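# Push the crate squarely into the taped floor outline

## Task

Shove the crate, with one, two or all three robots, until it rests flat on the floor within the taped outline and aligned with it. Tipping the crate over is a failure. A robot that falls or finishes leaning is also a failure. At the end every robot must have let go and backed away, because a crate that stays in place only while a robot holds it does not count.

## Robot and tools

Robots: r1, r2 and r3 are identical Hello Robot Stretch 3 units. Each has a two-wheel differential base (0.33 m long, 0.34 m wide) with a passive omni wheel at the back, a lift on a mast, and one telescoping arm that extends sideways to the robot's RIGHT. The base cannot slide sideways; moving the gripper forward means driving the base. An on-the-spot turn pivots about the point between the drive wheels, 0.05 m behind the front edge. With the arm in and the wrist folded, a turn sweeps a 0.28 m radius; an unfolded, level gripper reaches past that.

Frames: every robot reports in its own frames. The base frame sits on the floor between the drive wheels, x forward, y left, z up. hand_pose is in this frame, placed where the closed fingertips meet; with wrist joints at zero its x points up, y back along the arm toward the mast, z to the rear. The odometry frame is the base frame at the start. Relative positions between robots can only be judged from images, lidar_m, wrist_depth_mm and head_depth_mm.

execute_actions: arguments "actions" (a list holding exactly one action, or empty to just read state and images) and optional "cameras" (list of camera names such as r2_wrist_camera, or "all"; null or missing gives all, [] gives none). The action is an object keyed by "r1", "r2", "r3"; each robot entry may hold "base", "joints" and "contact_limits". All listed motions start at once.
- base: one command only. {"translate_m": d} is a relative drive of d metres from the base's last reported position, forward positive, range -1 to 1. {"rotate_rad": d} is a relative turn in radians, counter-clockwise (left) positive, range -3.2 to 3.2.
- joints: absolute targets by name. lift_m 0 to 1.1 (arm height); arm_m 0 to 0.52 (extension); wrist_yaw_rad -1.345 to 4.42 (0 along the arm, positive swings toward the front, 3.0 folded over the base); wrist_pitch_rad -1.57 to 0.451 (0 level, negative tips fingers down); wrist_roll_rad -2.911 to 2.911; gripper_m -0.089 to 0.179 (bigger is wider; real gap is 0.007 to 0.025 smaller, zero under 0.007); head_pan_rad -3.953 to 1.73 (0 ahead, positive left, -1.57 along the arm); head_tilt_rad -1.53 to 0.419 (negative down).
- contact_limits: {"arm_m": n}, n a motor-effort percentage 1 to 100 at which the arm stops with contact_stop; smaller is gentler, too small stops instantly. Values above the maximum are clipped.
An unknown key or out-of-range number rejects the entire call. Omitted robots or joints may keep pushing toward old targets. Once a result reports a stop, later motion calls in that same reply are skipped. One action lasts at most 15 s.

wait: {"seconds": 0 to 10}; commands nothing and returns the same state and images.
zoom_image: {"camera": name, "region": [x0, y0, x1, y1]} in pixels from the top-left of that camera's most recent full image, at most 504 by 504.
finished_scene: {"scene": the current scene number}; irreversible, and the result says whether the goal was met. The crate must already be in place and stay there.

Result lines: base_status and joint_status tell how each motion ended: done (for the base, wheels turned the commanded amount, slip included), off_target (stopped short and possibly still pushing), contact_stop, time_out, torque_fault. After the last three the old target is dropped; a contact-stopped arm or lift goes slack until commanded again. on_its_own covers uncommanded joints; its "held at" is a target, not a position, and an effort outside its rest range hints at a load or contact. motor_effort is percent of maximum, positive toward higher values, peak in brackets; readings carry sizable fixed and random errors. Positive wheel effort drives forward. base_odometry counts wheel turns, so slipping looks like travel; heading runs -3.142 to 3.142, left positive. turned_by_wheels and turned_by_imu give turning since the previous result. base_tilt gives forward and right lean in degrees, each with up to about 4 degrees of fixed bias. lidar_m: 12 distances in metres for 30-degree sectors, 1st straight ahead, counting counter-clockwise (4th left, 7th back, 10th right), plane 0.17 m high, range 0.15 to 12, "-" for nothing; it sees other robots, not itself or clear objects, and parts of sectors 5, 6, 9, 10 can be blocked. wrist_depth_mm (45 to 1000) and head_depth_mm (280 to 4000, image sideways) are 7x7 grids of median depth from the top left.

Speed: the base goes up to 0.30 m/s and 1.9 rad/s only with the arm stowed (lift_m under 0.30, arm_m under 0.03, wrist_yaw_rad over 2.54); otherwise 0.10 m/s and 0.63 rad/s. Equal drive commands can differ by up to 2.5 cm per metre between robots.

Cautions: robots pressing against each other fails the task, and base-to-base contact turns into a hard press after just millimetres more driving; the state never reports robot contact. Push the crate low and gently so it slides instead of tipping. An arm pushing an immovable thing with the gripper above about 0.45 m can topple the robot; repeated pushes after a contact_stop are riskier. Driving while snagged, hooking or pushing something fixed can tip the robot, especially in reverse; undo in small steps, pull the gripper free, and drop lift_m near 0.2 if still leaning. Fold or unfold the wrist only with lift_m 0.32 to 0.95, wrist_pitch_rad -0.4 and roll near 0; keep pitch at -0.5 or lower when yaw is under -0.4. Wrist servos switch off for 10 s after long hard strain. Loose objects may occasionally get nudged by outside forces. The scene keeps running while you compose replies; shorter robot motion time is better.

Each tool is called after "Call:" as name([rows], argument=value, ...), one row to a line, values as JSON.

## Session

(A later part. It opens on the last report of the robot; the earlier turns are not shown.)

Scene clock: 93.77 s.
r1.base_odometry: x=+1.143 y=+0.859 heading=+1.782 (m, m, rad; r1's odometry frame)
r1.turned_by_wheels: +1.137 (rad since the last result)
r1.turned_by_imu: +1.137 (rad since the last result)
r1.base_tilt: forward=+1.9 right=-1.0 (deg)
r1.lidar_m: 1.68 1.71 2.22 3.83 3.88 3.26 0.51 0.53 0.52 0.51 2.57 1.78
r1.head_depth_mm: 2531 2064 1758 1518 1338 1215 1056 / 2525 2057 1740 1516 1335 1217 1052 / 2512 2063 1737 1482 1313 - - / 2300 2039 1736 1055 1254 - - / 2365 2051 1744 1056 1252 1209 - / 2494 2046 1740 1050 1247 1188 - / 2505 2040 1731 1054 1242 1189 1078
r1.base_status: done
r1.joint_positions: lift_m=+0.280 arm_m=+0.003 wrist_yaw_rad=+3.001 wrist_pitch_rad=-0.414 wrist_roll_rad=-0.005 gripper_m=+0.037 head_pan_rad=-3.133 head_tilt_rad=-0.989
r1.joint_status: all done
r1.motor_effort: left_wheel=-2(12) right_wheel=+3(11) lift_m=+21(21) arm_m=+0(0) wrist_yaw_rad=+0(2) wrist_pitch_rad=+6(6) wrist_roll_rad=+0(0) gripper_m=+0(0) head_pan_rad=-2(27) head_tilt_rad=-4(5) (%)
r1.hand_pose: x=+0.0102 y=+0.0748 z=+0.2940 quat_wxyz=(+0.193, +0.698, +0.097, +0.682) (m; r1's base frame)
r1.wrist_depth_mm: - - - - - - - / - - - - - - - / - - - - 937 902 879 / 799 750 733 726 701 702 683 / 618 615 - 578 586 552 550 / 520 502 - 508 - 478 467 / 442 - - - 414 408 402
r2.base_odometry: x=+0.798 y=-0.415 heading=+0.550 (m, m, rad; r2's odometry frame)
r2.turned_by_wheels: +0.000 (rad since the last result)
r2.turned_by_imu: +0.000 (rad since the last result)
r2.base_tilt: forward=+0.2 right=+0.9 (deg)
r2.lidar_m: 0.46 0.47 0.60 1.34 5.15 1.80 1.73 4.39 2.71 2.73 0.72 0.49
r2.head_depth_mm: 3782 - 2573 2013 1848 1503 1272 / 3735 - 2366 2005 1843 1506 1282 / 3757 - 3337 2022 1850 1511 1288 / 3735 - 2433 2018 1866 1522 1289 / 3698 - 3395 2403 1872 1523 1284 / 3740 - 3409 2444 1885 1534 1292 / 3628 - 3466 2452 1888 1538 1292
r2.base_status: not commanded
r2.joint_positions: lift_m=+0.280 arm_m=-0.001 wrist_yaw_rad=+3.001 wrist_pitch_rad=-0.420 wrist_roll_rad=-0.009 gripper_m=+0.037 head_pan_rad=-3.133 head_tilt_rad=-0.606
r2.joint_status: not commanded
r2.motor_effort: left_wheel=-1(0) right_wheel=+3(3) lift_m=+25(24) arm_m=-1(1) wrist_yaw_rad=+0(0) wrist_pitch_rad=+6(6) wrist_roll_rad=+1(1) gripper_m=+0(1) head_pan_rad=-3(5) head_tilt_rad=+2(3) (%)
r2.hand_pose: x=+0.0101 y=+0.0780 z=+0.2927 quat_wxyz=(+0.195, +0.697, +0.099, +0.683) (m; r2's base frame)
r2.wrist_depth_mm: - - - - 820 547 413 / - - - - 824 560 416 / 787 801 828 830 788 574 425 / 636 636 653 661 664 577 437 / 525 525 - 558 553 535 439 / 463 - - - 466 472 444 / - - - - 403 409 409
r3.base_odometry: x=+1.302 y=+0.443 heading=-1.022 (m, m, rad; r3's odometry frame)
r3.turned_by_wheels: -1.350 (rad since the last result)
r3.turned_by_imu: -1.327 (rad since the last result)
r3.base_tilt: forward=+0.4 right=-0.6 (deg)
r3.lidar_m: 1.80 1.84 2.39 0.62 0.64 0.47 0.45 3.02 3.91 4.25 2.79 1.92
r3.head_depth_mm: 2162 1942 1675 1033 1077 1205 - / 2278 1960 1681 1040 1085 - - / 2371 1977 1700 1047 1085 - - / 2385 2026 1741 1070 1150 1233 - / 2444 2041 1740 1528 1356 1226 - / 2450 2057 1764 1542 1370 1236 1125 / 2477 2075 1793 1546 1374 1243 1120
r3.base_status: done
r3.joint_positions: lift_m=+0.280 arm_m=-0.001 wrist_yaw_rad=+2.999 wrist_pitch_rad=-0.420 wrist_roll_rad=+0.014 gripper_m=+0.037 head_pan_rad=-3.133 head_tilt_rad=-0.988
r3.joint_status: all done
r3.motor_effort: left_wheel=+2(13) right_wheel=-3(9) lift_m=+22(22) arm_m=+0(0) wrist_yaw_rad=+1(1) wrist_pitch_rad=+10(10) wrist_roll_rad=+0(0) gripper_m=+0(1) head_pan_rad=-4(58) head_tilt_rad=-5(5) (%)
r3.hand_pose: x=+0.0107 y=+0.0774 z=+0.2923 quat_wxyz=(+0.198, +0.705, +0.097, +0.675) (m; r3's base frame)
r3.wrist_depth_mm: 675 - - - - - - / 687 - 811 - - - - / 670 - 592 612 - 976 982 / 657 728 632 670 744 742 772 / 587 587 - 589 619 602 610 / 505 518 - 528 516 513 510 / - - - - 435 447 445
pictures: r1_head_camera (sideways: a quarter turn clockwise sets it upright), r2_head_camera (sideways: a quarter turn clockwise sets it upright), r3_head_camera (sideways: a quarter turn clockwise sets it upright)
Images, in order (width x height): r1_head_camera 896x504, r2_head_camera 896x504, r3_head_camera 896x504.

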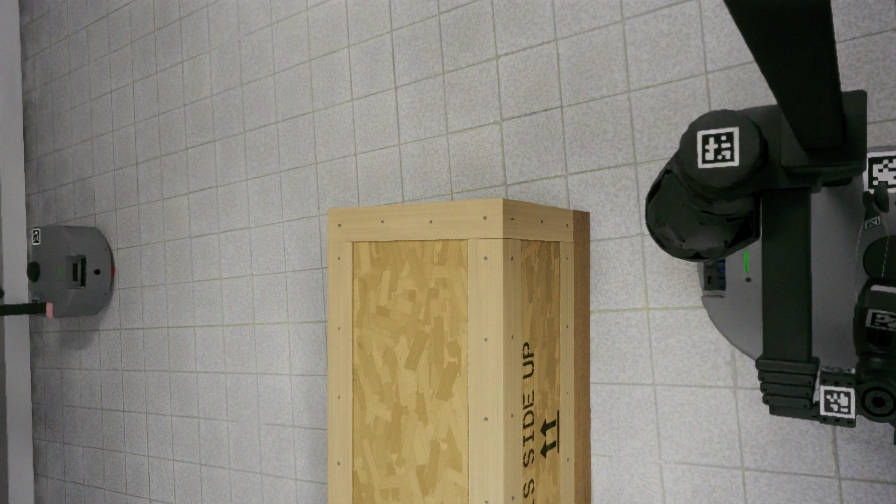

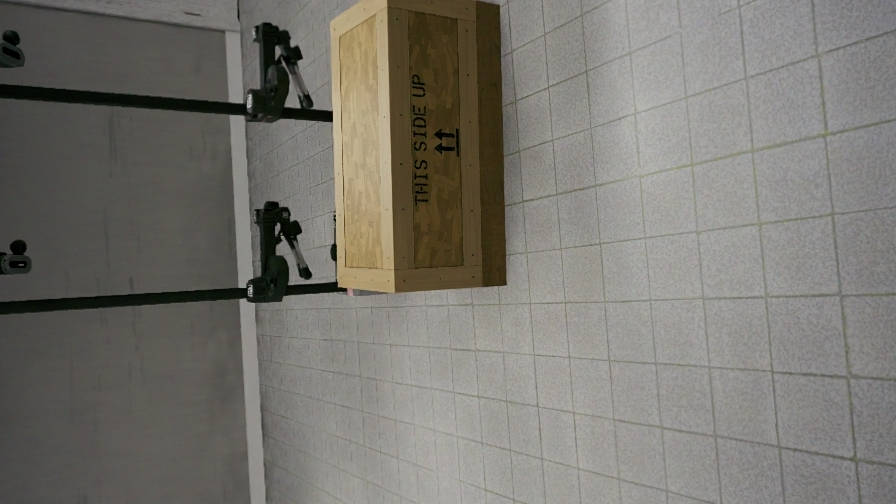

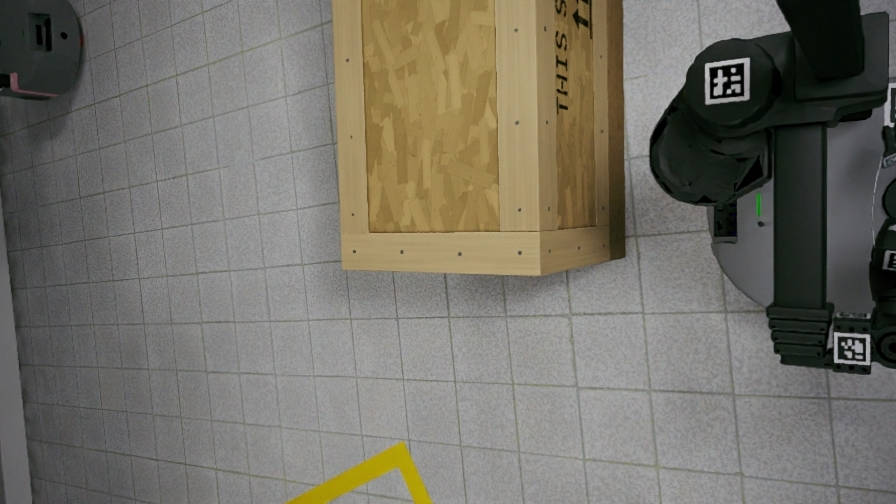

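Call:
execute_actions([
  {"r1":{"base":{"translate_m":-0.225},"joints":{"lift_m":0.6}},"r3":{"base":{"translate_m":-0.165},"joints":{"lift_m":0.6}},"r2":{"joints":{"lift_m":0.6}}},
], cameras=[])

Call:
execute_actions([
  {"r1":{"base":{"translate_m":-0.7}},"r3":{"base":{"translate_m":-0.7},"joints":{"head_pan_rad":-2.4}}},
], cameras=["r1_head_camera","r2_head_camera","r3_head_camera"])

Scene clock: 104.80 s.
r1.base_odometry: x=+1.190 y=+0.639 heading=+1.782 (m, m, rad; r1's odometry frame)
r1.turned_by_wheels: +0.000 (rad since the last result)
r1.turned_by_imu: +0.000 (rad since the last result)
r1.base_tilt: forward=+1.9 right=-0.9 (deg)
r1.lidar_m: 1.90 1.93 2.51 2.38 2.28 0.30 0.29 0.30 0.42 0.50 2.92 2.03
r1.head_depth_mm: 2510 2065 1748 1517 1357 - - / 2477 2064 1745 1522 1385 - - / 2467 2060 1751 1509 - - - / 2354 2056 1743 1053 947 - - / 2423 2068 1741 1053 933 986 - / 2412 2053 1740 1055 928 989 1086 / 2423 2049 1727 1050 930 986 -
r1.base_status: done
r1.joint_positions: lift_m=+0.600 arm_m=+0.003 wrist_yaw_rad=+3.001 wrist_pitch_rad=-0.414 wrist_roll_rad=-0.005 gripper_m=+0.037 head_pan_rad=-3.133 head_tilt_rad=-0.989
r1.joint_status: all done
r1.motor_effort: left_wheel=-3(15) right_wheel=+3(7) lift_m=+40(43) arm_m=+0(0) wrist_yaw_rad=-1(2) wrist_pitch_rad=+6(6) wrist_roll_rad=+0(0) gripper_m=-1(0) head_pan_rad=-2(2) head_tilt_rad=-4(4) (%)
r1.hand_pose: x=+0.0102 y=+0.0748 z=+0.6133 quat_wxyz=(+0.193, +0.698, +0.097, +0.682) (m; r1's base frame)
r1.wrist_depth_mm: - - - - - - - / - - - - - - - / - - - - - - - / - - - - - - - / - - - - - - 978 / 896 864 - 842 - 828 833 / 771 772 - 727 745 708 691
r2.base_odometry: x=+0.798 y=-0.415 heading=+0.550 (m, m, rad; r2's odometry frame)
r2.turned_by_wheels: +0.000 (rad since the last result)
r2.turned_by_imu: -0.001 (rad since the last result)
r2.base_tilt: forward=+0.3 right=+0.9 (deg)
r2.lidar_m: 0.46 0.47 0.60 1.34 5.17 1.80 1.73 4.38 2.70 2.72 0.72 0.49
r2.head_depth_mm: 3828 - 3280 2006 1829 1507 1274 / 3735 - 2389 2012 1839 1504 1274 / 3756 - 3328 1989 1864 1521 1280 / 3738 3985 3340 2020 1866 1514 1288 / 3667 - 3249 2408 1873 1528 1282 / 3692 - 3408 2437 1881 1534 1292 / 3656 - 3484 2450 1889 1540 1295
r2.base_status: not commanded
r2.joint_positions: lift_m=+0.600 arm_m=-0.001 wrist_yaw_rad=+3.001 wrist_pitch_rad=-0.419 wrist_roll_rad=-0.009 gripper_m=+0.037 head_pan_rad=-3.133 head_tilt_rad=-0.606
r2.joint_status: all done
r2.motor_effort: left_wheel=-1(1) right_wheel=+3(2) lift_m=+40(45) arm_m=-1(1) wrist_yaw_rad=-1(0) wrist_pitch_rad=+6(6) wrist_roll_rad=+1(1) gripper_m=+0(1) head_pan_rad=-4(3) head_tilt_rad=+3(2) (%)
r2.hand_pose: x=+0.0101 y=+0.0781 z=+0.6121 quat_wxyz=(+0.195, +0.697, +0.099, +0.683) (m; r2's base frame)
r2.wrist_depth_mm: - - - - 811 538 409 / - - - - 844 564 421 / - - - - 901 571 426 / - - - - 913 594 437 / 927 933 - 961 864 614 442 / 794 801 - 827 802 630 455 / 697 710 705 708 715 620 467
r3.base_odometry: x=+1.216 y=+0.583 heading=-1.022 (m, m, rad; r3's odometry frame)
r3.turned_by_wheels: +0.000 (rad since the last result)
r3.turned_by_imu: -0.001 (rad since the last result)
r3.base_tilt: forward=+0.4 right=-0.6 (deg)
r3.lidar_m: 1.97 2.01 2.60 0.62 0.41 0.30 0.29 0.30 3.71 4.27 3.07 2.09
r3.head_depth_mm: 2081 1931 1676 1036 957 - - / 2289 1964 1693 1039 - - - / 2360 1993 1712 1050 968 - - / 2385 2000 1737 1075 953 1028 - / 2429 2027 1731 1527 1352 1238 1119 / 2459 2052 1746 1539 1356 1268 - / 2451 2073 1784 1556 1374 1252 1125
r3.base_status: done
r3.joint_positions: lift_m=+0.600 arm_m=-0.001 wrist_yaw_rad=+2.999 wrist_pitch_rad=-0.420 wrist_roll_rad=+0.014 gripper_m=+0.037 head_pan_rad=-3.133 head_tilt_rad=-0.988
r3.joint_status: all done
r3.motor_effort: left_wheel=+2(12) right_wheel=-2(12) lift_m=+28(28) arm_m=+0(0) wrist_yaw_rad=+1(1) wrist_pitch_rad=+10(10) wrist_roll_rad=+0(0) gripper_m=+0(1) head_pan_rad=-4(4) head_tilt_rad=-4(5) (%)
r3.hand_pose: x=+0.0107 y=+0.0775 z=+0.6121 quat_wxyz=(+0.197, +0.705, +0.097, +0.675) (m; r3's base frame)
r3.wrist_depth_mm: - - - - - - - / - - - - - - - / 775 - - - - - - / 599 615 - - - - - / 494 597 - - - - - / 428 610 - 864 913 933 913 / 393 574 782 792 779 803 779
pictures: none
No camera images: the call's "cameras" was empty. Leave "cameras" out to get every camera's image.

Scene clock: 112.73 s.
r1.base_odometry: x=+1.337 y=-0.045 heading=+1.782 (m, m, rad; r1's odometry frame)
r1.turned_by_wheels: +0.001 (rad since the last result)
r1.turned_by_imu: +0.003 (rad since the last result)
r1.base_tilt: forward=+1.9 right=-1.0 (deg)
r1.lidar_m: 2.58 2.65 3.43 2.16 3.33 0.28 0.28 0.29 0.40 0.51 3.98 2.75
r1.head_depth_mm: 2047 2063 1751 1512 1358 - - / 2029 2074 1747 1515 1379 - - / 1992 2055 1736 1506 - - - / 1980 1799 1736 1053 947 943 - / 1925 1958 1731 1052 932 943 - / 1933 2049 1739 1052 932 942 1090 / 1942 2041 1730 1047 928 945 -
r1.base_status: translate_m off_target (by the wheels' count: -0.6999 of -0.7000)
r1.joint_positions: lift_m=+0.600 arm_m=+0.003 wrist_yaw_rad=+3.001 wrist_pitch_rad=-0.414 wrist_roll_rad=-0.005 gripper_m=+0.037 head_pan_rad=-3.133 head_tilt_rad=-0.989
r1.joint_status: not commanded
r1.on_its_own: right_wheel is at rest, and its effort (-32) is outside its rest range (-18 to +18)
r1.motor_effort: left_wheel=-7(48) right_wheel=-32(41) lift_m=+40(40) arm_m=+0(0) wrist_yaw_rad=-1(2) wrist_pitch_rad=+6(6) wrist_roll_rad=+0(0) gripper_m=+1(0) head_pan_rad=-1(2) head_tilt_rad=-4(5) (%)
r1.hand_pose: x=+0.0102 y=+0.0748 z=+0.6133 quat_wxyz=(+0.194, +0.698, +0.097, +0.682) (m; r1's base frame)
r1.wrist_depth_mm: - - - - - - - / - - - - - - - / - - - - - - - / - - - - - - - / - - - - - - 990 / 900 881 - 859 - 835 802 / 757 764 - 736 721 710 684
r2.base_odometry: x=+0.798 y=-0.415 heading=+0.550 (m, m, rad; r2's odometry frame)
r2.turned_by_wheels: +0.000 (rad since the last result)
r2.turned_by_imu: -0.001 (rad since the last result)
r2.base_tilt: forward=+0.3 right=+0.9 (deg)
r2.lidar_m: 0.46 0.47 0.60 1.34 5.21 1.09 1.05 4.37 2.71 2.73 0.72 0.49
r2.head_depth_mm: 3722 - 2981 1649 1383 1465 1275 / 3806 - 3314 2373 1389 1464 1278 / 3766 - 3166 2373 1387 1476 1280 / 3769 - 3001 2409 1390 1479 1281 / 3679 - 3034 2324 1808 1521 1292 / 3669 - 3465 2444 1879 1537 1296 / 3693 - 3524 2446 1881 1540 1296
r2.base_status: not commanded
r2.joint_positions: lift_m=+0.600 arm_m=-0.001 wrist_yaw_rad=+3.001 wrist_pitch_rad=-0.419 wrist_roll_rad=-0.009 gripper_m=+0.037 head_pan_rad=-3.133 head_tilt_rad=-0.606
r2.joint_status: not commanded
r2.motor_effort: left_wheel=-2(2) right_wheel=+3(2) lift_m=+41(41) arm_m=-1(1) wrist_yaw_rad=+0(0) wrist_pitch_rad=+6(6) wrist_roll_rad=+1(1) gripper_m=+0(0) head_pan_rad=-3(4) head_tilt_rad=+3(2) (%)
r2.hand_pose: x=+0.0101 y=+0.0781 z=+0.6121 quat_wxyz=(+0.195, +0.697, +0.099, +0.683) (m; r2's base frame)
r2.wrist_depth_mm: - - - - 807 548 411 / - - - - 843 566 417 / - - - - 883 576 426 / - - - - 928 587 434 / 937 941 - 963 875 610 448 / 787 799 - 825 793 630 455 / 690 699 718 713 727 614 470
r3.base_odometry: x=+0.851 y=+1.181 heading=-1.023 (m, m, rad; r3's odometry frame)
r3.turned_by_wheels: -0.001 (rad since the last result)
r3.turned_by_imu: +0.006 (rad since the last result)
r3.base_tilt: forward=+0.4 right=-0.6 (deg)
r3.lidar_m: 2.66 2.72 3.55 0.62 0.39 0.29 0.28 0.29 2.80 4.31 4.07 2.79
r3.head_depth_mm: 2072 1938 1678 1485 932 855 - / 2212 1961 1695 1486 1329 942 - / 2294 1981 1704 1501 1337 - - / 2390 2004 1718 1515 1368 - - / 2425 2026 1747 1524 1358 - 1089 / 2455 2051 1754 1532 1369 1254 1092 / 2485 2080 1774 1539 1376 1236 1123
r3.base_status: translate_m off_target (by the wheels' count: -0.6997 of -0.7000)
r3.joint_positions: lift_m=+0.600 arm_m=-0.001 wrist_yaw_rad=+3.000 wrist_pitch_rad=-0.419 wrist_roll_rad=+0.014 gripper_m=+0.037 head_pan_rad=-2.407 head_tilt_rad=-0.990
r3.joint_status: all done
r3.on_its_own: left_wheel is at rest, and its effort (-56) is outside its rest range (-18 to +18); right_wheel is at rest, and its effort (-33) is outside its rest range (-18 to +18)
r3.motor_effort: left_wheel=-56(86) right_wheel=-33(74) lift_m=+26(27) arm_m=+0(0) wrist_yaw_rad=+1(2) wrist_pitch_rad=+9(10) wrist_roll_rad=+0(0) gripper_m=+0(1) head_pan_rad=+4(51) head_tilt_rad=-4(6) (%)
r3.hand_pose: x=+0.0105 y=+0.0776 z=+0.6124 quat_wxyz=(+0.197, +0.705, +0.096, +0.675) (m; r3's base frame)
r3.wrist_depth_mm: - - - - - - - / - - - - - - - / 775 - - - - - - / 613 604 - - - - - / 497 567 - - - - - / 426 569 - 871 935 906 915 / 388 539 762 791 777 793 804
pictures: r1_head_camera (sideways: a quarter turn clockwise sets it upright), r2_head_camera (sideways: a quarter turn clockwise sets it upright), r3_head_camera (sideways: a quarter turn clockwise sets it upright)
Images, in order (width x height): r1_head_camera 896x504, r2_head_camera 896x504, r3_head_camera 896x504.

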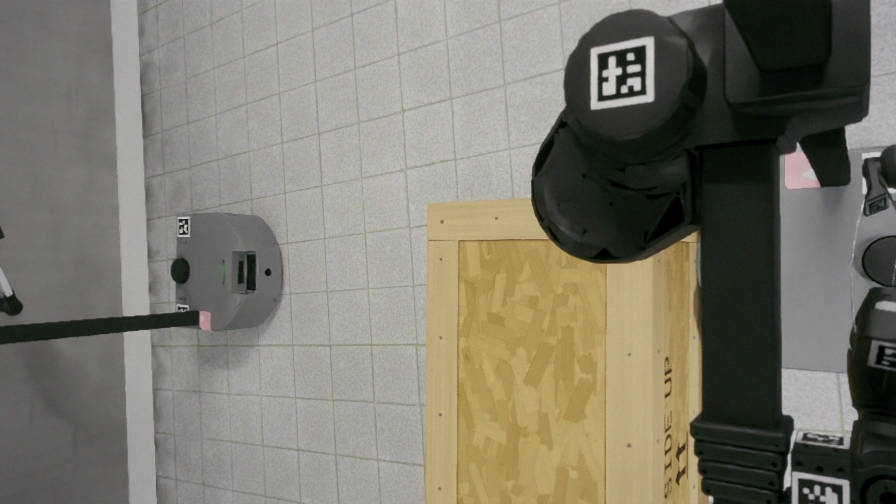

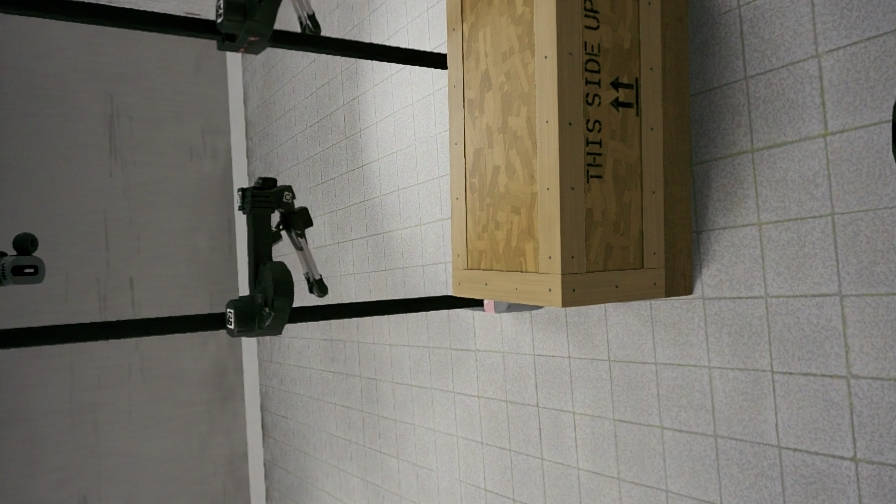

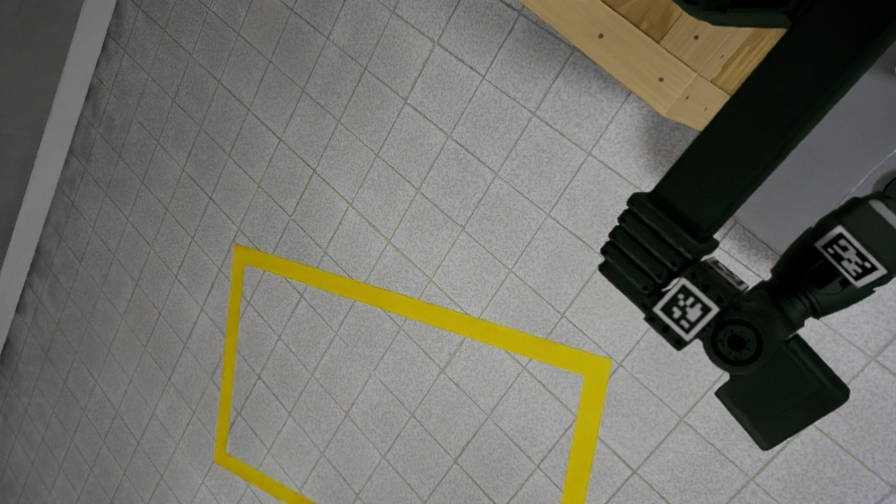

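Call:
execute_actions([
  {"r1":{"base":{"translate_m":-0.82}},"r3":{"base":{"translate_m":-0.82},"joints":{"head_pan_rad":-3.14}},"r2":{"base":{"translate_m":0.06},"joints":{"head_tilt_rad":-1.0}}},
], cameras=["r1_head_camera","r1_nav_camera","r3_nav_camera"])

Scene clock: 134.17 s.
r1.base_odometry: x=+1.509 y=-0.846 heading=+1.783 (m, m, rad; r1's odometry frame)
r1.turned_by_wheels: +0.001 (rad since the last result)
r1.turned_by_imu: +0.003 (rad since the last result)
r1.base_tilt: forward=+1.9 right=-1.0 (deg)
r1.lidar_m: 3.39 3.46 2.28 2.33 2.07 0.28 0.28 0.29 0.40 0.51 5.11 3.60
r1.head_depth_mm: 1270 1516 1714 1514 1359 - - / 1258 1498 1714 1518 1380 - - / 1197 1482 1705 1484 - - - / 1208 1015 1698 1053 949 944 - / 1195 787 1632 1052 931 947 - / 768 1325 1662 1052 928 947 1092 / 1210 1419 1659 1053 931 948 -
r1.base_status: translate_m off_target (by the wheels' count: -0.8199 of -0.8200)
r1.joint_positions: lift_m=+0.600 arm_m=+0.003 wrist_yaw_rad=+3.001 wrist_pitch_rad=-0.414 wrist_roll_rad=-0.005 gripper_m=+0.037 head_pan_rad=-3.133 head_tilt_rad=-0.989
r1.joint_status: not commanded
r1.on_its_own: right_wheel is at rest, and its effort (-33) is outside its rest range (-18 to +18)
r1.motor_effort: left_wheel=-5(31) right_wheel=-33(41) lift_m=+39(39) arm_m=+0(0) wrist_yaw_rad=-1(2) wrist_pitch_rad=+5(6) wrist_roll_rad=+0(0) gripper_m=+0(0) head_pan_rad=-1(2) head_tilt_rad=-4(4) (%)
r1.hand_pose: x=+0.0102 y=+0.0748 z=+0.6133 quat_wxyz=(+0.194, +0.698, +0.097, +0.682) (m; r1's base frame)
r1.wrist_depth_mm: - - - - - - - / - - - - - - - / - - - - - - - / - - - - - - - / - - - - - - 937 / 912 864 - 860 - 829 809 / 769 768 - 740 724 708 698
r2.base_odometry: x=+0.850 y=-0.384 heading=+0.550 (m, m, rad; r2's odometry frame)
r2.turned_by_wheels: +0.000 (rad since the last result)
r2.turned_by_imu: -0.002 (rad since the last result)
r2.base_tilt: forward=+0.2 right=+0.9 (deg)
r2.lidar_m: 0.40 0.41 0.52 1.16 0.42 0.31 0.29 0.30 2.74 2.37 0.62 0.43
r2.head_depth_mm: 2556 2092 1782 1074 974 - - / 2538 2111 1795 1082 993 - - / 2556 1950 1802 1086 993 - - / 2598 1034 1805 1092 967 939 - / 2603 798 1737 1392 1000 1104 - / 784 1993 1808 1580 1395 1265 1100 / 2602 2151 1819 1583 1391 1253 -
r2.base_status: done
r2.joint_positions: lift_m=+0.600 arm_m=-0.001 wrist_yaw_rad=+3.001 wrist_pitch_rad=-0.419 wrist_roll_rad=-0.009 gripper_m=+0.037 head_pan_rad=-3.133 head_tilt_rad=-0.988
r2.joint_status: all done
r2.motor_effort: left_wheel=-2(6) right_wheel=+3(8) lift_m=+41(40) arm_m=-1(1) wrist_yaw_rad=-1(0) wrist_pitch_rad=+6(6) wrist_roll_rad=+1(1) gripper_m=+1(0) head_pan_rad=-4(4) head_tilt_rad=-6(26) (%)
r2.hand_pose: x=+0.0101 y=+0.0781 z=+0.6121 quat_wxyz=(+0.195, +0.697, +0.099, +0.683) (m; r2's base frame)
r2.wrist_depth_mm: - - - - 719 478 360 / - - - - 743 490 367 / 673 669 - - 763 506 376 / 529 583 - - 820 520 378 / 445 581 - 962 781 536 390 / 391 610 - 807 780 554 397 / 379 543 695 709 715 545 407
r3.base_odometry: x=+0.425 y=+1.881 heading=-1.024 (m, m, rad; r3's odometry frame)
r3.turned_by_wheels: -0.001 (rad since the last result)
r3.turned_by_imu: -0.001 (rad since the last result)
r3.base_tilt: forward=+0.5 right=-0.6 (deg)
r3.lidar_m: 3.47 3.55 2.92 0.63 0.39 0.29 0.28 0.29 1.72 4.03 4.47 3.68
r3.head_depth_mm: 1253 1484 1654 1034 955 - - / 1245 1473 1666 1042 - - - / 1241 1469 1652 1049 967 - - / 1227 1452 1665 1071 955 1007 - / 1224 1444 1674 1524 1356 1248 1119 / 1214 1415 1669 1538 1363 1264 - / 1207 1417 1678 1552 1378 1247 1122
r3.base_status: translate_m off_target (by the wheels' count: -0.8197 of -0.8200)
r3.joint_positions: lift_m=+0.600 arm_m=-0.001 wrist_yaw_rad=+3.000 wrist_pitch_rad=-0.419 wrist_roll_rad=+0.014 gripper_m=+0.037 head_pan_rad=-3.133 head_tilt_rad=-0.990
r3.joint_status: all done
r3.on_its_own: left_wheel is at rest, and its effort (-58) is outside its rest range (-18 to +18); right_wheel is at rest, and its effort (-32) is outside its rest range (-18 to +18)
r3.motor_effort: left_wheel=-58(65) right_wheel=-32(62) lift_m=+26(26) arm_m=+0(0) wrist_yaw_rad=+0(1) wrist_pitch_rad=+9(9) wrist_roll_rad=+0(0) gripper_m=+0(1) head_pan_rad=-4(50) head_tilt_rad=-5(4) (%)
r3.hand_pose: x=+0.0105 y=+0.0776 z=+0.6124 quat_wxyz=(+0.197, +0.705, +0.096, +0.675) (m; r3's base frame)
r3.wrist_depth_mm: - - - - - - - / - - - - - - - / 778 - - - - - - / 605 600 - - - - - / 493 582 - - - - - / 423 567 - 865 920 921 928 / 384 557 773 774 786 804 808
pictures: r1_head_camera (sideways: a quarter turn clockwise sets it upright), r1_nav_camera (sideways: a quarter turn counterclockwise sets it upright), r3_nav_camera (sideways: a quarter turn counterclockwise sets it upright)
Images, in order (width x height): r1_head_camera 896x504, r1_nav_camera 672x504, r3_nav_camera 672x504.

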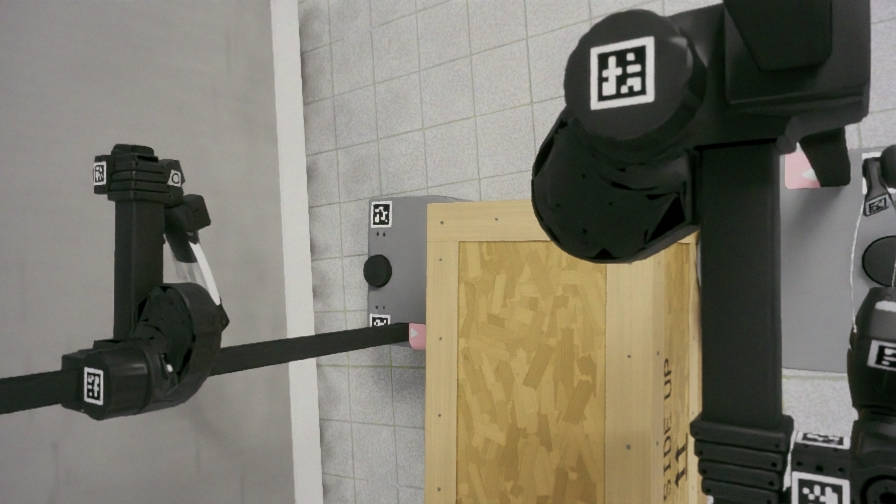

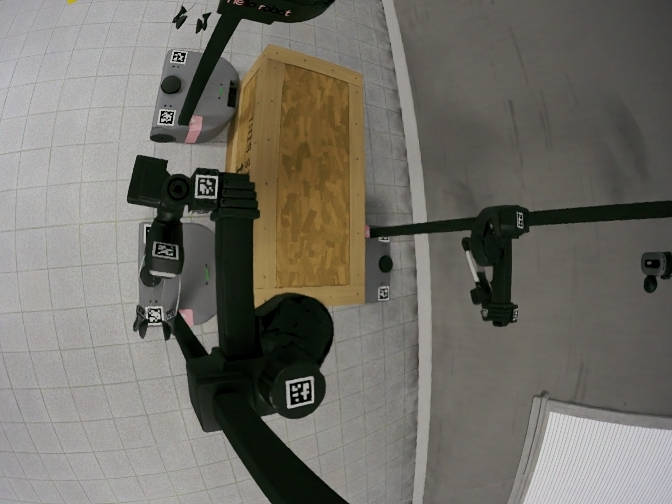

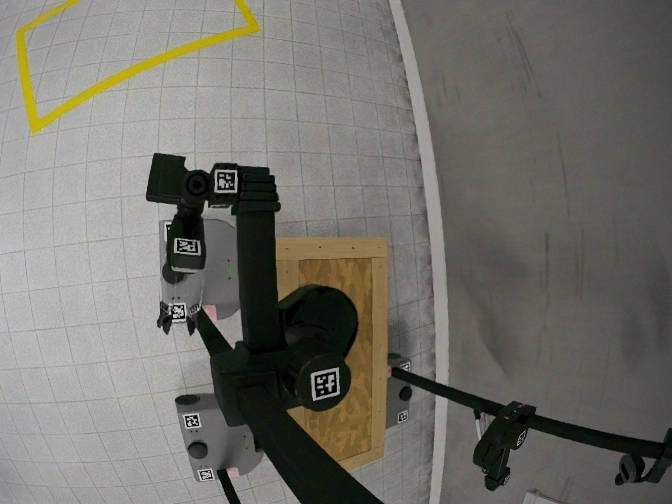

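Call:
execute_actions([
  {"r1":{"base":{"translate_m":0.2}},"r3":{"base":{"translate_m":0.002}},"r2":{"base":{"translate_m":-0.01}}},
], cameras=[])

Call:
execute_actions([
  {"r1":{"base":{"translate_m":0.3},"joints":{"lift_m":0.28,"head_tilt_rad":-0.9,"head_pan_rad":-2.8}},"r3":{"base":{"translate_m":-0.16}},"r2":{"base":{"translate_m":-0.16}}},
], cameras=["r1_head_camera","r1_nav_camera","r3_nav_camera"])

Scene clock: 150.33 s.
r1.base_odometry: x=+1.467 y=-0.651 heading=+1.783 (m, m, rad; r1's odometry frame)
r1.turned_by_wheels: +0.000 (rad since the last result)
r1.turned_by_imu: -0.001 (rad since the last result)
r1.base_tilt: forward=+1.8 right=-1.0 (deg)
r1.lidar_m: 3.19 3.26 2.25 2.22 2.38 1.64 0.48 0.50 0.57 0.66 4.95 3.39
r1.head_depth_mm: 1452 1737 1741 1515 1360 - - / 1450 1729 1744 1517 1382 - - / 1340 1706 1732 1478 - - - / 1329 1685 1521 1056 1089 1227 - / 888 1582 1494 1057 1161 1229 - / 1303 1646 1742 1054 1161 1228 1092 / 1380 1631 1727 1053 1160 1227 -
r1.base_status: done
r1.joint_positions: lift_m=+0.600 arm_m=+0.003 wrist_yaw_rad=+3.001 wrist_pitch_rad=-0.414 wrist_roll_rad=-0.005 gripper_m=+0.037 head_pan_rad=-3.133 head_tilt_rad=-0.989
r1.joint_status: not commanded
r1.motor_effort: left_wheel=-1(7) right_wheel=+1(24) lift_m=+40(39) arm_m=+0(0) wrist_yaw_rad=-1(0) wrist_pitch_rad=+6(6) wrist_roll_rad=+0(0) gripper_m=+0(0) head_pan_rad=-1(2) head_tilt_rad=-4(5) (%)
r1.hand_pose: x=+0.0102 y=+0.0748 z=+0.6133 quat_wxyz=(+0.194, +0.698, +0.097, +0.682) (m; r1's base frame)
r1.wrist_depth_mm: - - - - - - - / - - - - - - - / - - - - - - - / - - - - - - - / - - - - - - 971 / 898 887 - 872 - 822 817 / 763 774 - 739 720 720 688
r2.base_odometry: x=+0.841 y=-0.389 heading=+0.550 (m, m, rad; r2's odometry frame)
r2.turned_by_wheels: +0.000 (rad since the last result)
r2.turned_by_imu: -0.001 (rad since the last result)
r2.base_tilt: forward=+0.2 right=+0.9 (deg)
r2.lidar_m: 0.41 0.41 0.53 1.19 0.40 0.29 0.28 0.29 2.74 2.43 0.64 0.44
r2.head_depth_mm: 2540 2090 1778 1079 972 - - / 2576 2105 1788 1081 994 - - / 1089 2113 1802 1089 996 - - / 1096 2129 1577 1090 965 904 - / 901 1984 1732 1490 995 1019 - / 2395 2142 1816 1572 1398 1267 1101 / 2650 2153 1831 1581 1403 1256 -
r2.base_status: done
r2.joint_positions: lift_m=+0.600 arm_m=-0.001 wrist_yaw_rad=+3.001 wrist_pitch_rad=-0.419 wrist_roll_rad=-0.009 gripper_m=+0.037 head_pan_rad=-3.133 head_tilt_rad=-0.988
r2.joint_status: not commanded
r2.motor_effort: left_wheel=-2(8) right_wheel=+2(5) lift_m=+40(40) arm_m=-1(1) wrist_yaw_rad=+0(0) wrist_pitch_rad=+6(6) wrist_roll_rad=+1(1) gripper_m=-1(0) head_pan_rad=-4(4) head_tilt_rad=-6(5) (%)
r2.hand_pose: x=+0.0101 y=+0.0781 z=+0.6121 quat_wxyz=(+0.195, +0.697, +0.099, +0.683) (m; r2's base frame)
r2.wrist_depth_mm: - - - - 729 488 367 / - - - - 763 506 373 / 663 675 - - 782 514 384 / 531 575 - - 829 535 392 / 437 561 - 976 781 553 398 / 385 590 - 823 786 564 408 / 365 524 704 709 719 560 415
r3.base_odometry: x=+0.426 y=+1.879 heading=-1.024 (m, m, rad; r3's odometry frame)
r3.turned_by_wheels: +0.000 (rad since the last result)
r3.turned_by_imu: -0.001 (rad since the last result)
r3.base_tilt: forward=+0.4 right=-0.6 (deg)
r3.lidar_m: 3.47 3.54 0.66 0.79 0.39 0.29 0.28 0.29 1.73 4.04 4.47 3.68
r3.head_depth_mm: 1250 1486 1654 1034 954 - - / 1245 1475 1658 1037 - - - / 1238 1465 1663 1050 968 - - / 1229 1454 1675 1074 954 1012 - / 1215 1434 1668 1519 1356 1247 1120 / 1212 1432 1666 1530 1366 1258 - / 1207 1419 1674 1542 1373 1258 1126
r3.base_status: done
r3.joint_positions: lift_m=+0.600 arm_m=-0.001 wrist_yaw_rad=+3.000 wrist_pitch_rad=-0.419 wrist_roll_rad=+0.014 gripper_m=+0.037 head_pan_rad=-3.133 head_tilt_rad=-0.990
r3.joint_status: not commanded
r3.motor_effort: left_wheel=+0(46) right_wheel=+0(30) lift_m=+26(26) arm_m=+0(0) wrist_yaw_rad=+0(0) wrist_pitch_rad=+9(9) wrist_roll_rad=+0(0) gripper_m=+0(1) head_pan_rad=-4(5) head_tilt_rad=-4(4) (%)
r3.hand_pose: x=+0.0105 y=+0.0776 z=+0.6124 quat_wxyz=(+0.197, +0.705, +0.096, +0.675) (m; r3's base frame)
r3.wrist_depth_mm: - - - - - - - / - - - - - - - / 767 - - - - - - / 593 608 - - - - - / 496 562 - 847 - - - / 433 573 - 841 885 908 937 / 387 546 768 786 782 801 774
pictures: none
No camera images: the call's "cameras" was empty. Leave "cameras" out to get every camera's image.

Scene clock: 154.80 s.
r1.base_odometry: x=+1.404 y=-0.358 heading=+1.783 (m, m, rad; r1's odometry frame)
r1.turned_by_wheels: +0.000 (rad since the last result)
r1.turned_by_imu: -0.001 (rad since the last result)
r1.base_tilt: forward=+1.9 right=-1.0 (deg)
r1.lidar_m: 2.91 2.96 3.85 2.16 2.83 1.96 0.59 0.66 0.88 4.94 4.44 3.08
r1.head_depth_mm: 1506 1784 1919 1567 1394 1223 1108 / 999 1272 1917 1188 1360 1228 - / 1640 1869 1371 1130 1252 1242 - / 1666 1947 1347 1158 1327 1220 - / 1715 1963 1343 1278 1388 1214 - / 1756 2061 1344 1354 1363 1218 1107 / 1762 871 1757 1407 1360 1219 1084
r1.base_status: done
r1.joint_positions: lift_m=+0.280 arm_m=+0.003 wrist_yaw_rad=+3.001 wrist_pitch_rad=-0.414 wrist_roll_rad=-0.005 gripper_m=+0.037 head_pan_rad=-2.807 head_tilt_rad=-0.901
r1.joint_status: all done
r1.motor_effort: left_wheel=-1(12) right_wheel=+1(9) lift_m=+21(35) arm_m=+0(0) wrist_yaw_rad=-1(2) wrist_pitch_rad=+6(6) wrist_roll_rad=+0(0) gripper_m=+0(0) head_pan_rad=+3(21) head_tilt_rad=+0(8) (%)
r1.hand_pose: x=+0.0102 y=+0.0748 z=+0.2940 quat_wxyz=(+0.194, +0.698, +0.097, +0.682) (m; r1's base frame)
r1.wrist_depth_mm: - - - - - - - / - - - - - - - / - - - - 928 884 865 / 802 780 737 733 717 687 690 / 631 607 - 580 595 555 550 / 511 510 - 505 - 472 458 / 446 - - - 417 411 399
r2.base_odometry: x=+0.705 y=-0.473 heading=+0.550 (m, m, rad; r2's odometry frame)
r2.turned_by_wheels: +0.001 (rad since the last result)
r2.turned_by_imu: +0.047 (rad since the last result)
r2.base_tilt: forward=+0.2 right=+1.0 (deg)
r2.lidar_m: 0.56 0.58 0.76 0.39 0.28 0.27 0.28 0.37 2.65 2.61 0.83 0.59
r2.head_depth_mm: 2536 2097 1784 1553 972 - - / 2545 2093 1790 1553 989 - - / 2557 1962 1611 1088 995 - - / 2580 1326 1576 1542 967 1033 - / 2457 1985 1769 1565 1388 1232 - / 2623 2146 1825 1579 1390 1261 1095 / 2633 2149 1829 1588 1399 1253 -
r2.base_status: translate_m off_target (by the wheels' count: -0.1598 of -0.1600)
r2.joint_positions: lift_m=+0.600 arm_m=-0.001 wrist_yaw_rad=+3.001 wrist_pitch_rad=-0.419 wrist_roll_rad=-0.009 gripper_m=+0.037 head_pan_rad=-3.134 head_tilt_rad=-0.990
r2.joint_status: not commanded
r2.on_its_own: right_wheel is at rest, and its effort (-51) is outside its rest range (-18 to +18)
r2.motor_effort: left_wheel=-17(27) right_wheel=-51(81) lift_m=+41(40) arm_m=-1(1) wrist_yaw_rad=+0(0) wrist_pitch_rad=+6(6) wrist_roll_rad=+1(1) gripper_m=-1(1) head_pan_rad=-4(4) head_tilt_rad=-4(6) (%)
r2.hand_pose: x=+0.0102 y=+0.0781 z=+0.6121 quat_wxyz=(+0.195, +0.697, +0.099, +0.683) (m; r2's base frame)
r2.wrist_depth_mm: - - - - - 690 516 / - - - - - 712 523 / - 665 690 - - 718 530 / 534 538 590 - - 750 539 / 444 445 - 915 965 770 550 / 377 398 - 823 817 772 563 / 327 374 628 713 722 706 569
r3.base_odometry: x=+0.342 y=+2.015 heading=-1.023 (m, m, rad; r3's odometry frame)
r3.turned_by_wheels: +0.001 (rad since the last result)
r3.turned_by_imu: +0.270 (rad since the last result)
r3.base_tilt: forward=+0.5 right=-0.5 (deg)
r3.lidar_m: 3.58 0.89 0.54 0.30 0.25 0.25 0.29 1.33 2.17 4.36 4.34 3.58
r3.head_depth_mm: 1083 1272 1530 1031 951 - - / 1106 1304 1584 1055 - - - / 1128 1342 1611 1499 974 - - / 1154 1368 1641 1517 1347 1231 - / 1179 1408 1669 1533 1359 1251 1118 / 1212 1448 1697 1538 1365 1256 - / 1245 1489 1713 1551 1368 1255 1127
r3.base_status: translate_m off_target (by the wheels' count: -0.1598 of -0.1600)
r3.joint_positions: lift_m=+0.600 arm_m=-0.001 wrist_yaw_rad=+3.000 wrist_pitch_rad=-0.419 wrist_roll_rad=+0.014 gripper_m=+0.037 head_pan_rad=-3.134 head_tilt_rad=-0.990
r3.joint_status: not commanded
r3.on_its_own: left_wheel is at rest, and its effort (-21) is outside its rest range (-18 to +18); right_wheel is at rest, and its effort (-59) is outside its rest range (-18 to +18)
r3.motor_effort: left_wheel=-21(70) right_wheel=-59(95) lift_m=+26(27) arm_m=+0(0) wrist_yaw_rad=+0(1) wrist_pitch_rad=+9(9) wrist_roll_rad=+0(0) gripper_m=+0(0) head_pan_rad=-5(5) head_tilt_rad=-4(3) (%)
r3.hand_pose: x=+0.0105 y=+0.0776 z=+0.6124 quat_wxyz=(+0.197, +0.705, +0.096, +0.675) (m; r3's base frame)
r3.wrist_depth_mm: - - - - - - - / - - - - - - 734 / - - 800 865 - - 866 / - 596 623 655 - - - / 492 491 - 659 - 883 890 / 422 417 - 790 898 860 756 / 365 372 617 759 809 791 798
pictures: r1_head_camera (sideways: a quarter turn clockwise sets it upright), r1_nav_camera (sideways: a quarter turn counterclockwise sets it upright), r3_nav_camera (sideways: a quarter turn counterclockwise sets it upright)
Images, in order (width x height): r1_head_camera 896x504, r1_nav_camera 672x504, r3_nav_camera 672x504.

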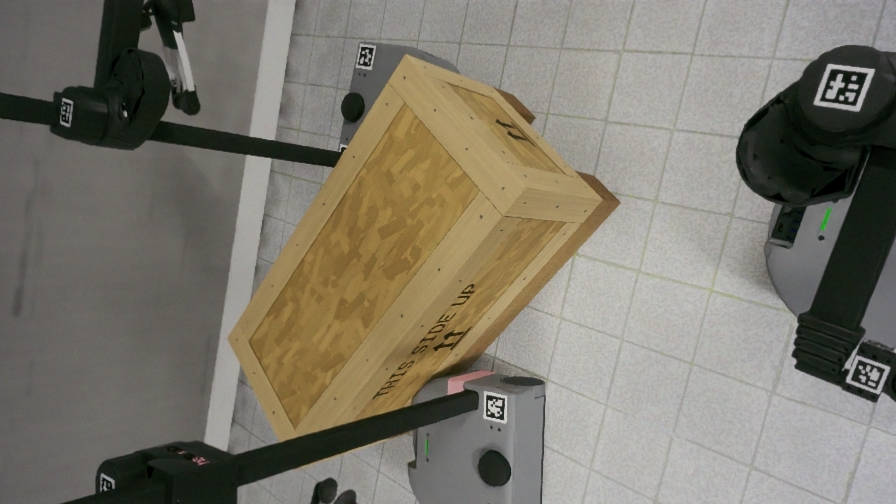

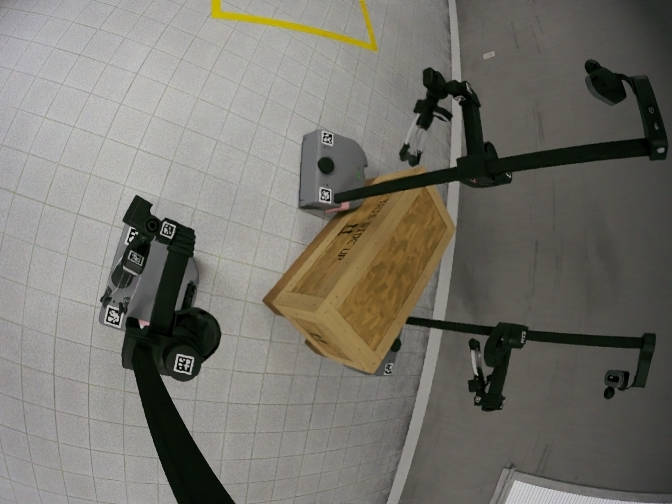

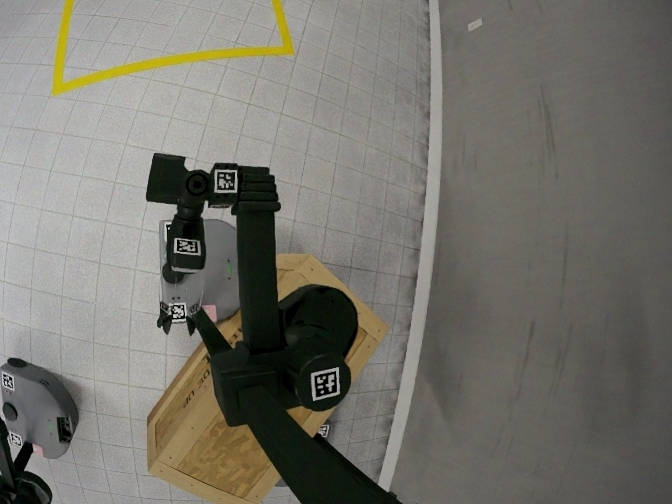

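Call:
execute_actions([
  {"r1":{"base":{"rotate_rad":2.18},"joints":{"head_pan_rad":1.5}},"r3":{"base":{"rotate_rad":1.065}},"r2":{"base":{"rotate_rad":1.29}}},
], cameras=[])

Call:
execute_actions([
  {"r1":{"base":{"translate_m":0.8},"joints":{"head_tilt_rad":-0.9}},"r3":{"base":{"translate_m":-0.24}},"r2":{"base":{"translate_m":-0.22}}},
], cameras=["r1_head_camera","r2_nav_camera","r3_nav_camera"])

Scene clock: 178.30 s.
r1.base_odometry: x=+1.404 y=-0.358 heading=-2.321 (m, m, rad; r1's odometry frame)
r1.turned_by_wheels: +2.180 (rad since the last result)
r1.turned_by_imu: +2.179 (rad since the last result)
r1.base_tilt: forward=+1.9 right=-1.0 (deg)
r1.lidar_m: 2.64 1.92 0.59 0.70 0.88 4.93 4.18 3.02 2.90 3.01 3.89 2.18
r1.head_depth_mm: 1554 1771 1916 1157 1366 1223 1090 / 1608 1870 1907 1126 1218 1223 1091 / 1697 1951 1343 1148 1250 1222 1090 / 1768 1979 1340 1265 1384 1218 1102 / 1853 2145 1397 1509 1386 1223 1123 / 1933 2136 1768 1414 1353 1255 - / 907 2143 1819 1409 1375 - 1106
r1.base_status: done
r1.joint_positions: lift_m=+0.280 arm_m=+0.003 wrist_yaw_rad=+3.001 wrist_pitch_rad=-0.414 wrist_roll_rad=-0.005 gripper_m=+0.037 head_pan_rad=+1.493 head_tilt_rad=-0.901
r1.joint_status: all done
r1.motor_effort: left_wheel=-2(11) right_wheel=+3(11) lift_m=+21(21) arm_m=+0(0) wrist_yaw_rad=-2(1) wrist_pitch_rad=+6(6) wrist_roll_rad=+0(0) gripper_m=+0(0) head_pan_rad=+3(31) head_tilt_rad=+0(0) (%)
r1.hand_pose: x=+0.0102 y=+0.0748 z=+0.2940 quat_wxyz=(+0.194, +0.698, +0.097, +0.682) (m; r1's base frame)
r1.wrist_depth_mm: - - - 761 559 659 - / - - 942 816 623 748 - / - - 917 875 679 852 889 / 801 767 759 743 694 700 677 / 621 601 - 593 596 565 550 / 525 512 - 521 - 473 464 / 438 - - - 415 408 397
r2.base_odometry: x=+0.705 y=-0.473 heading=+1.840 (m, m, rad; r2's odometry frame)
r2.turned_by_wheels: +1.290 (rad since the last result)
r2.turned_by_imu: +1.278 (rad since the last result)
r2.base_tilt: forward=+0.2 right=+1.0 (deg)
r2.lidar_m: 0.58 0.32 0.27 0.27 0.30 2.65 3.71 1.28 0.68 0.56 0.56 0.63
r2.head_depth_mm: 2438 2085 1780 1559 1396 - - / 2530 2102 1786 1554 1414 - - / 2567 2118 1792 1558 1425 - - / 2616 2130 1806 1560 1385 1238 - / 2617 2114 1800 1575 1392 1256 - / 2623 2134 1812 1578 1390 1264 1096 / 2633 2137 1822 1581 1394 1255 -
r2.base_status: done
r2.joint_positions: lift_m=+0.600 arm_m=-0.001 wrist_yaw_rad=+3.001 wrist_pitch_rad=-0.419 wrist_roll_rad=-0.009 gripper_m=+0.037 head_pan_rad=-3.134 head_tilt_rad=-0.990
r2.joint_status: not commanded
r2.motor_effort: left_wheel=-1(28) right_wheel=+2(40) lift_m=+40(40) arm_m=-1(1) wrist_yaw_rad=+0(0) wrist_pitch_rad=+6(6) wrist_roll_rad=+1(1) gripper_m=+0(0) head_pan_rad=-4(3) head_tilt_rad=-4(5) (%)
r2.hand_pose: x=+0.0102 y=+0.0781 z=+0.6121 quat_wxyz=(+0.195, +0.697, +0.099, +0.683) (m; r2's base frame)
r2.wrist_depth_mm: - - - - - - - / - - - - - - - / - - 693 694 695 722 - / - - 547 552 553 571 568 / 927 913 - 469 461 463 469 / 799 775 - 525 519 507 493 / 696 706 664 634 622 593 592
r3.base_odometry: x=+0.342 y=+2.015 heading=+0.042 (m, m, rad; r3's odometry frame)
r3.turned_by_wheels: +1.065 (rad since the last result)
r3.turned_by_imu: +1.050 (rad since the last result)
r3.base_tilt: forward=+0.4 right=-0.5 (deg)
r3.lidar_m: 0.53 0.30 0.25 0.25 0.29 1.34 2.22 4.37 4.26 3.59 3.59 0.75
r3.head_depth_mm: 2001 1949 1672 1482 1363 - - / 2274 1954 1684 1485 - - - / 2334 1972 1720 1502 1383 - - / 2386 2017 1729 1515 1346 1240 - / 2416 2018 1747 1533 1349 1246 1118 / 2456 2049 1754 1537 1370 1264 - / 2468 2072 1775 1548 1373 1252 1128
r3.base_status: done
r3.joint_positions: lift_m=+0.600 arm_m=-0.001 wrist_yaw_rad=+3.000 wrist_pitch_rad=-0.419 wrist_roll_rad=+0.014 gripper_m=+0.037 head_pan_rad=-3.134 head_tilt_rad=-0.990
r3.joint_status: not commanded
r3.motor_effort: left_wheel=-2(32) right_wheel=+4(45) lift_m=+26(26) arm_m=+0(0) wrist_yaw_rad=+0(0) wrist_pitch_rad=+9(9) wrist_roll_rad=+0(0) gripper_m=+0(0) head_pan_rad=-3(4) head_tilt_rad=-5(5) (%)
r3.hand_pose: x=+0.0105 y=+0.0776 z=+0.6124 quat_wxyz=(+0.197, +0.705, +0.096, +0.675) (m; r3's base frame)
r3.wrist_depth_mm: 943 - - - - - - / - - - - - - - / - - - - - - - / - - 617 623 619 632 638 / - - - 509 535 510 508 / 901 823 - 463 466 447 429 / 766 784 566 546 524 493 474
pictures: none
No camera images: the call's "cameras" was empty. Leave "cameras" out to get every camera's image.

Scene clock: 182.80 s.
r1.base_odometry: x=+0.859 y=-0.943 heading=-2.321 (m, m, rad; r1's odometry frame)
r1.turned_by_wheels: +0.000 (rad since the last result)
r1.turned_by_imu: -0.002 (rad since the last result)
r1.base_tilt: forward=+1.9 right=-1.0 (deg)
r1.lidar_m: 2.08 1.51 1.46 0.76 0.73 0.74 4.74 3.42 3.29 3.39 1.63 3.05
r1.head_depth_mm: 1222 1402 1640 1609 1388 1220 1091 / 1274 1464 1720 1611 1393 1225 1088 / 1325 920 1786 1539 1362 1221 1090 / 1386 854 1811 1406 1311 1220 1105 / 682 767 1008 1389 1358 1220 1126 / 1530 1806 1911 1610 1337 1252 - / 1608 1925 1908 1124 1161 - 1104
r1.base_status: done
r1.joint_positions: lift_m=+0.280 arm_m=+0.003 wrist_yaw_rad=+3.001 wrist_pitch_rad=-0.414 wrist_roll_rad=-0.005 gripper_m=+0.037 head_pan_rad=+1.493 head_tilt_rad=-0.901
r1.joint_status: all done
r1.motor_effort: left_wheel=-2(10) right_wheel=+3(9) lift_m=+22(21) arm_m=+0(1) wrist_yaw_rad=-1(1) wrist_pitch_rad=+6(6) wrist_roll_rad=+0(0) gripper_m=+0(0) head_pan_rad=+2(3) head_tilt_rad=+0(0) (%)
r1.hand_pose: x=+0.0102 y=+0.0748 z=+0.2940 quat_wxyz=(+0.194, +0.698, +0.097, +0.682) (m; r1's base frame)
r1.wrist_depth_mm: 519 - - - - - - / 544 - - 878 - - - / 582 619 889 782 862 912 875 / 606 747 749 744 723 689 677 / 620 615 - 583 586 562 552 / 521 514 - 506 - 473 463 / 443 - - - 417 406 401
r2.base_odometry: x=+0.763 y=-0.685 heading=+1.840 (m, m, rad; r2's odometry frame)
r2.turned_by_wheels: +0.000 (rad since the last result)
r2.turned_by_imu: -0.002 (rad since the last result)
r2.base_tilt: forward=+0.3 right=+1.0 (deg)
r2.lidar_m: 0.69 0.37 0.31 0.31 0.78 0.89 3.50 1.44 0.76 0.63 0.63 0.71
r2.head_depth_mm: 2415 2077 1785 1545 1395 - - / 2536 2091 1788 1552 1418 - - / 2576 2126 1789 1562 1428 - - / 2591 2124 1794 1559 1385 1236 - / 2620 2136 1812 1575 1387 1252 - / 2618 2145 1805 1577 1394 1267 1099 / 2645 2161 1827 1589 1397 1250 -
r2.base_status: done
r2.joint_positions: lift_m=+0.600 arm_m=-0.001 wrist_yaw_rad=+3.001 wrist_pitch_rad=-0.419 wrist_roll_rad=-0.009 gripper_m=+0.037 head_pan_rad=-3.134 head_tilt_rad=-0.990
r2.joint_status: not commanded
r2.motor_effort: left_wheel=-1(5) right_wheel=+3(4) lift_m=+40(40) arm_m=-1(1) wrist_yaw_rad=+0(0) wrist_pitch_rad=+6(6) wrist_roll_rad=+1(1) gripper_m=-1(0) head_pan_rad=-4(4) head_tilt_rad=-4(4) (%)
r2.hand_pose: x=+0.0102 y=+0.0781 z=+0.6121 quat_wxyz=(+0.195, +0.697, +0.099, +0.683) (m; r2's base frame)
r2.wrist_depth_mm: - - - - - - - / 618 - - - - - - / - - - 738 698 721 732 / 823 911 - 574 564 569 567 / 749 881 - 514 502 495 498 / 787 811 - 611 592 588 557 / 695 707 706 697 685 694 677
r3.base_odometry: x=+0.103 y=+2.005 heading=+0.042 (m, m, rad; r3's odometry frame)
r3.turned_by_wheels: +0.000 (rad since the last result)
r3.turned_by_imu: +0.000 (rad since the last result)
r3.base_tilt: forward=+0.4 right=-0.6 (deg)
r3.lidar_m: 0.65 0.36 0.31 0.31 1.11 1.26 2.10 4.14 4.39 3.68 3.66 4.16
r3.head_depth_mm: 1880 1906 1663 1475 1359 - - / 2212 1944 1704 1490 - - - / 2385 1989 1697 1502 1385 - - / 2383 2004 1712 1502 1345 1238 - / 2406 2038 1752 1515 1351 1246 1120 / 2460 2045 1768 1543 1366 1272 - / 2490 2082 1769 1548 1372 1254 1126
r3.base_status: done
r3.joint_positions: lift_m=+0.600 arm_m=-0.001 wrist_yaw_rad=+3.000 wrist_pitch_rad=-0.419 wrist_roll_rad=+0.014 gripper_m=+0.037 head_pan_rad=-3.134 head_tilt_rad=-0.990
r3.joint_status: not commanded
r3.motor_effort: left_wheel=-2(8) right_wheel=+3(4) lift_m=+27(26) arm_m=+0(0) wrist_yaw_rad=-1(0) wrist_pitch_rad=+9(9) wrist_roll_rad=+0(0) gripper_m=+0(1) head_pan_rad=-4(5) head_tilt_rad=-4(5) (%)
r3.hand_pose: x=+0.0105 y=+0.0776 z=+0.6124 quat_wxyz=(+0.197, +0.705, +0.096, +0.675) (m; r3's base frame)
r3.wrist_depth_mm: 878 - - - - - - / 949 - - - - - - / - - - - 810 - - / - - - 653 611 623 631 / - - - 521 523 504 505 / 874 893 - 573 518 523 484 / 784 787 772 660 619 587 564
pictures: r1_head_camera (sideways: a quarter turn clockwise sets it upright), r2_nav_camera (sideways: a quarter turn counterclockwise sets it upright), r3_nav_camera (sideways: a quarter turn counterclockwise sets it upright)
Images, in order (width x height): r1_head_camera 896x504, r2_nav_camera 672x504, r3_nav_camera 672x504.

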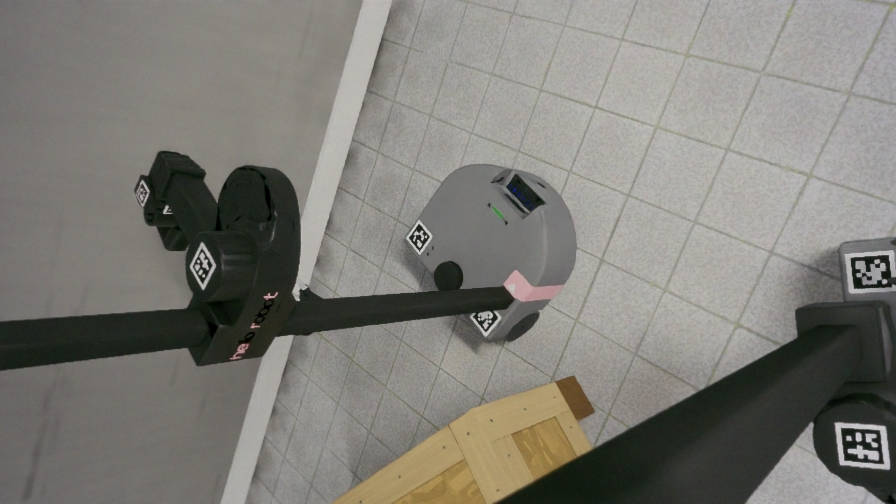

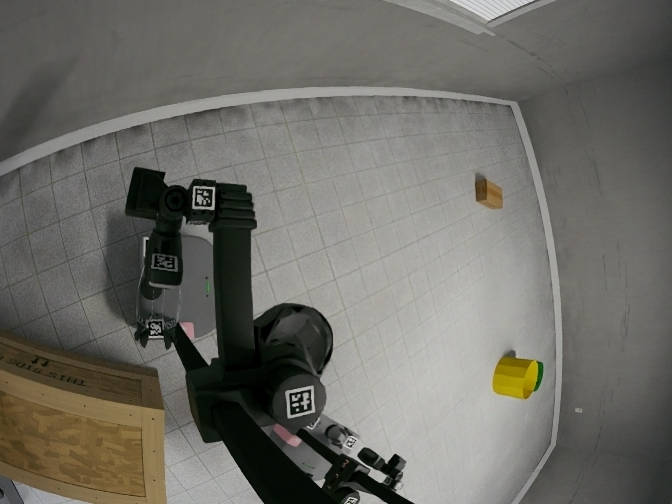

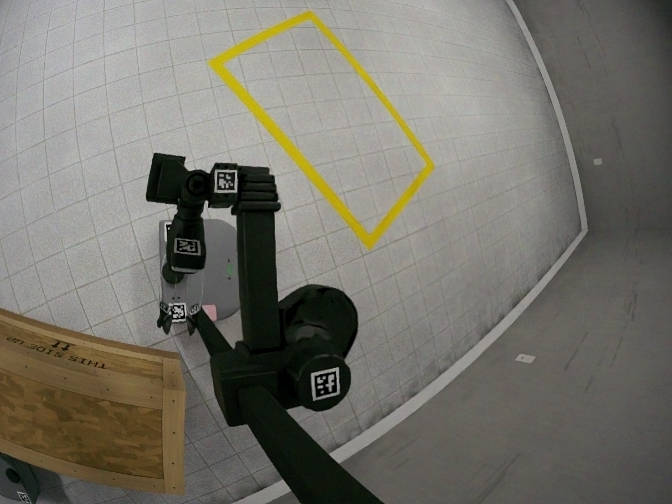

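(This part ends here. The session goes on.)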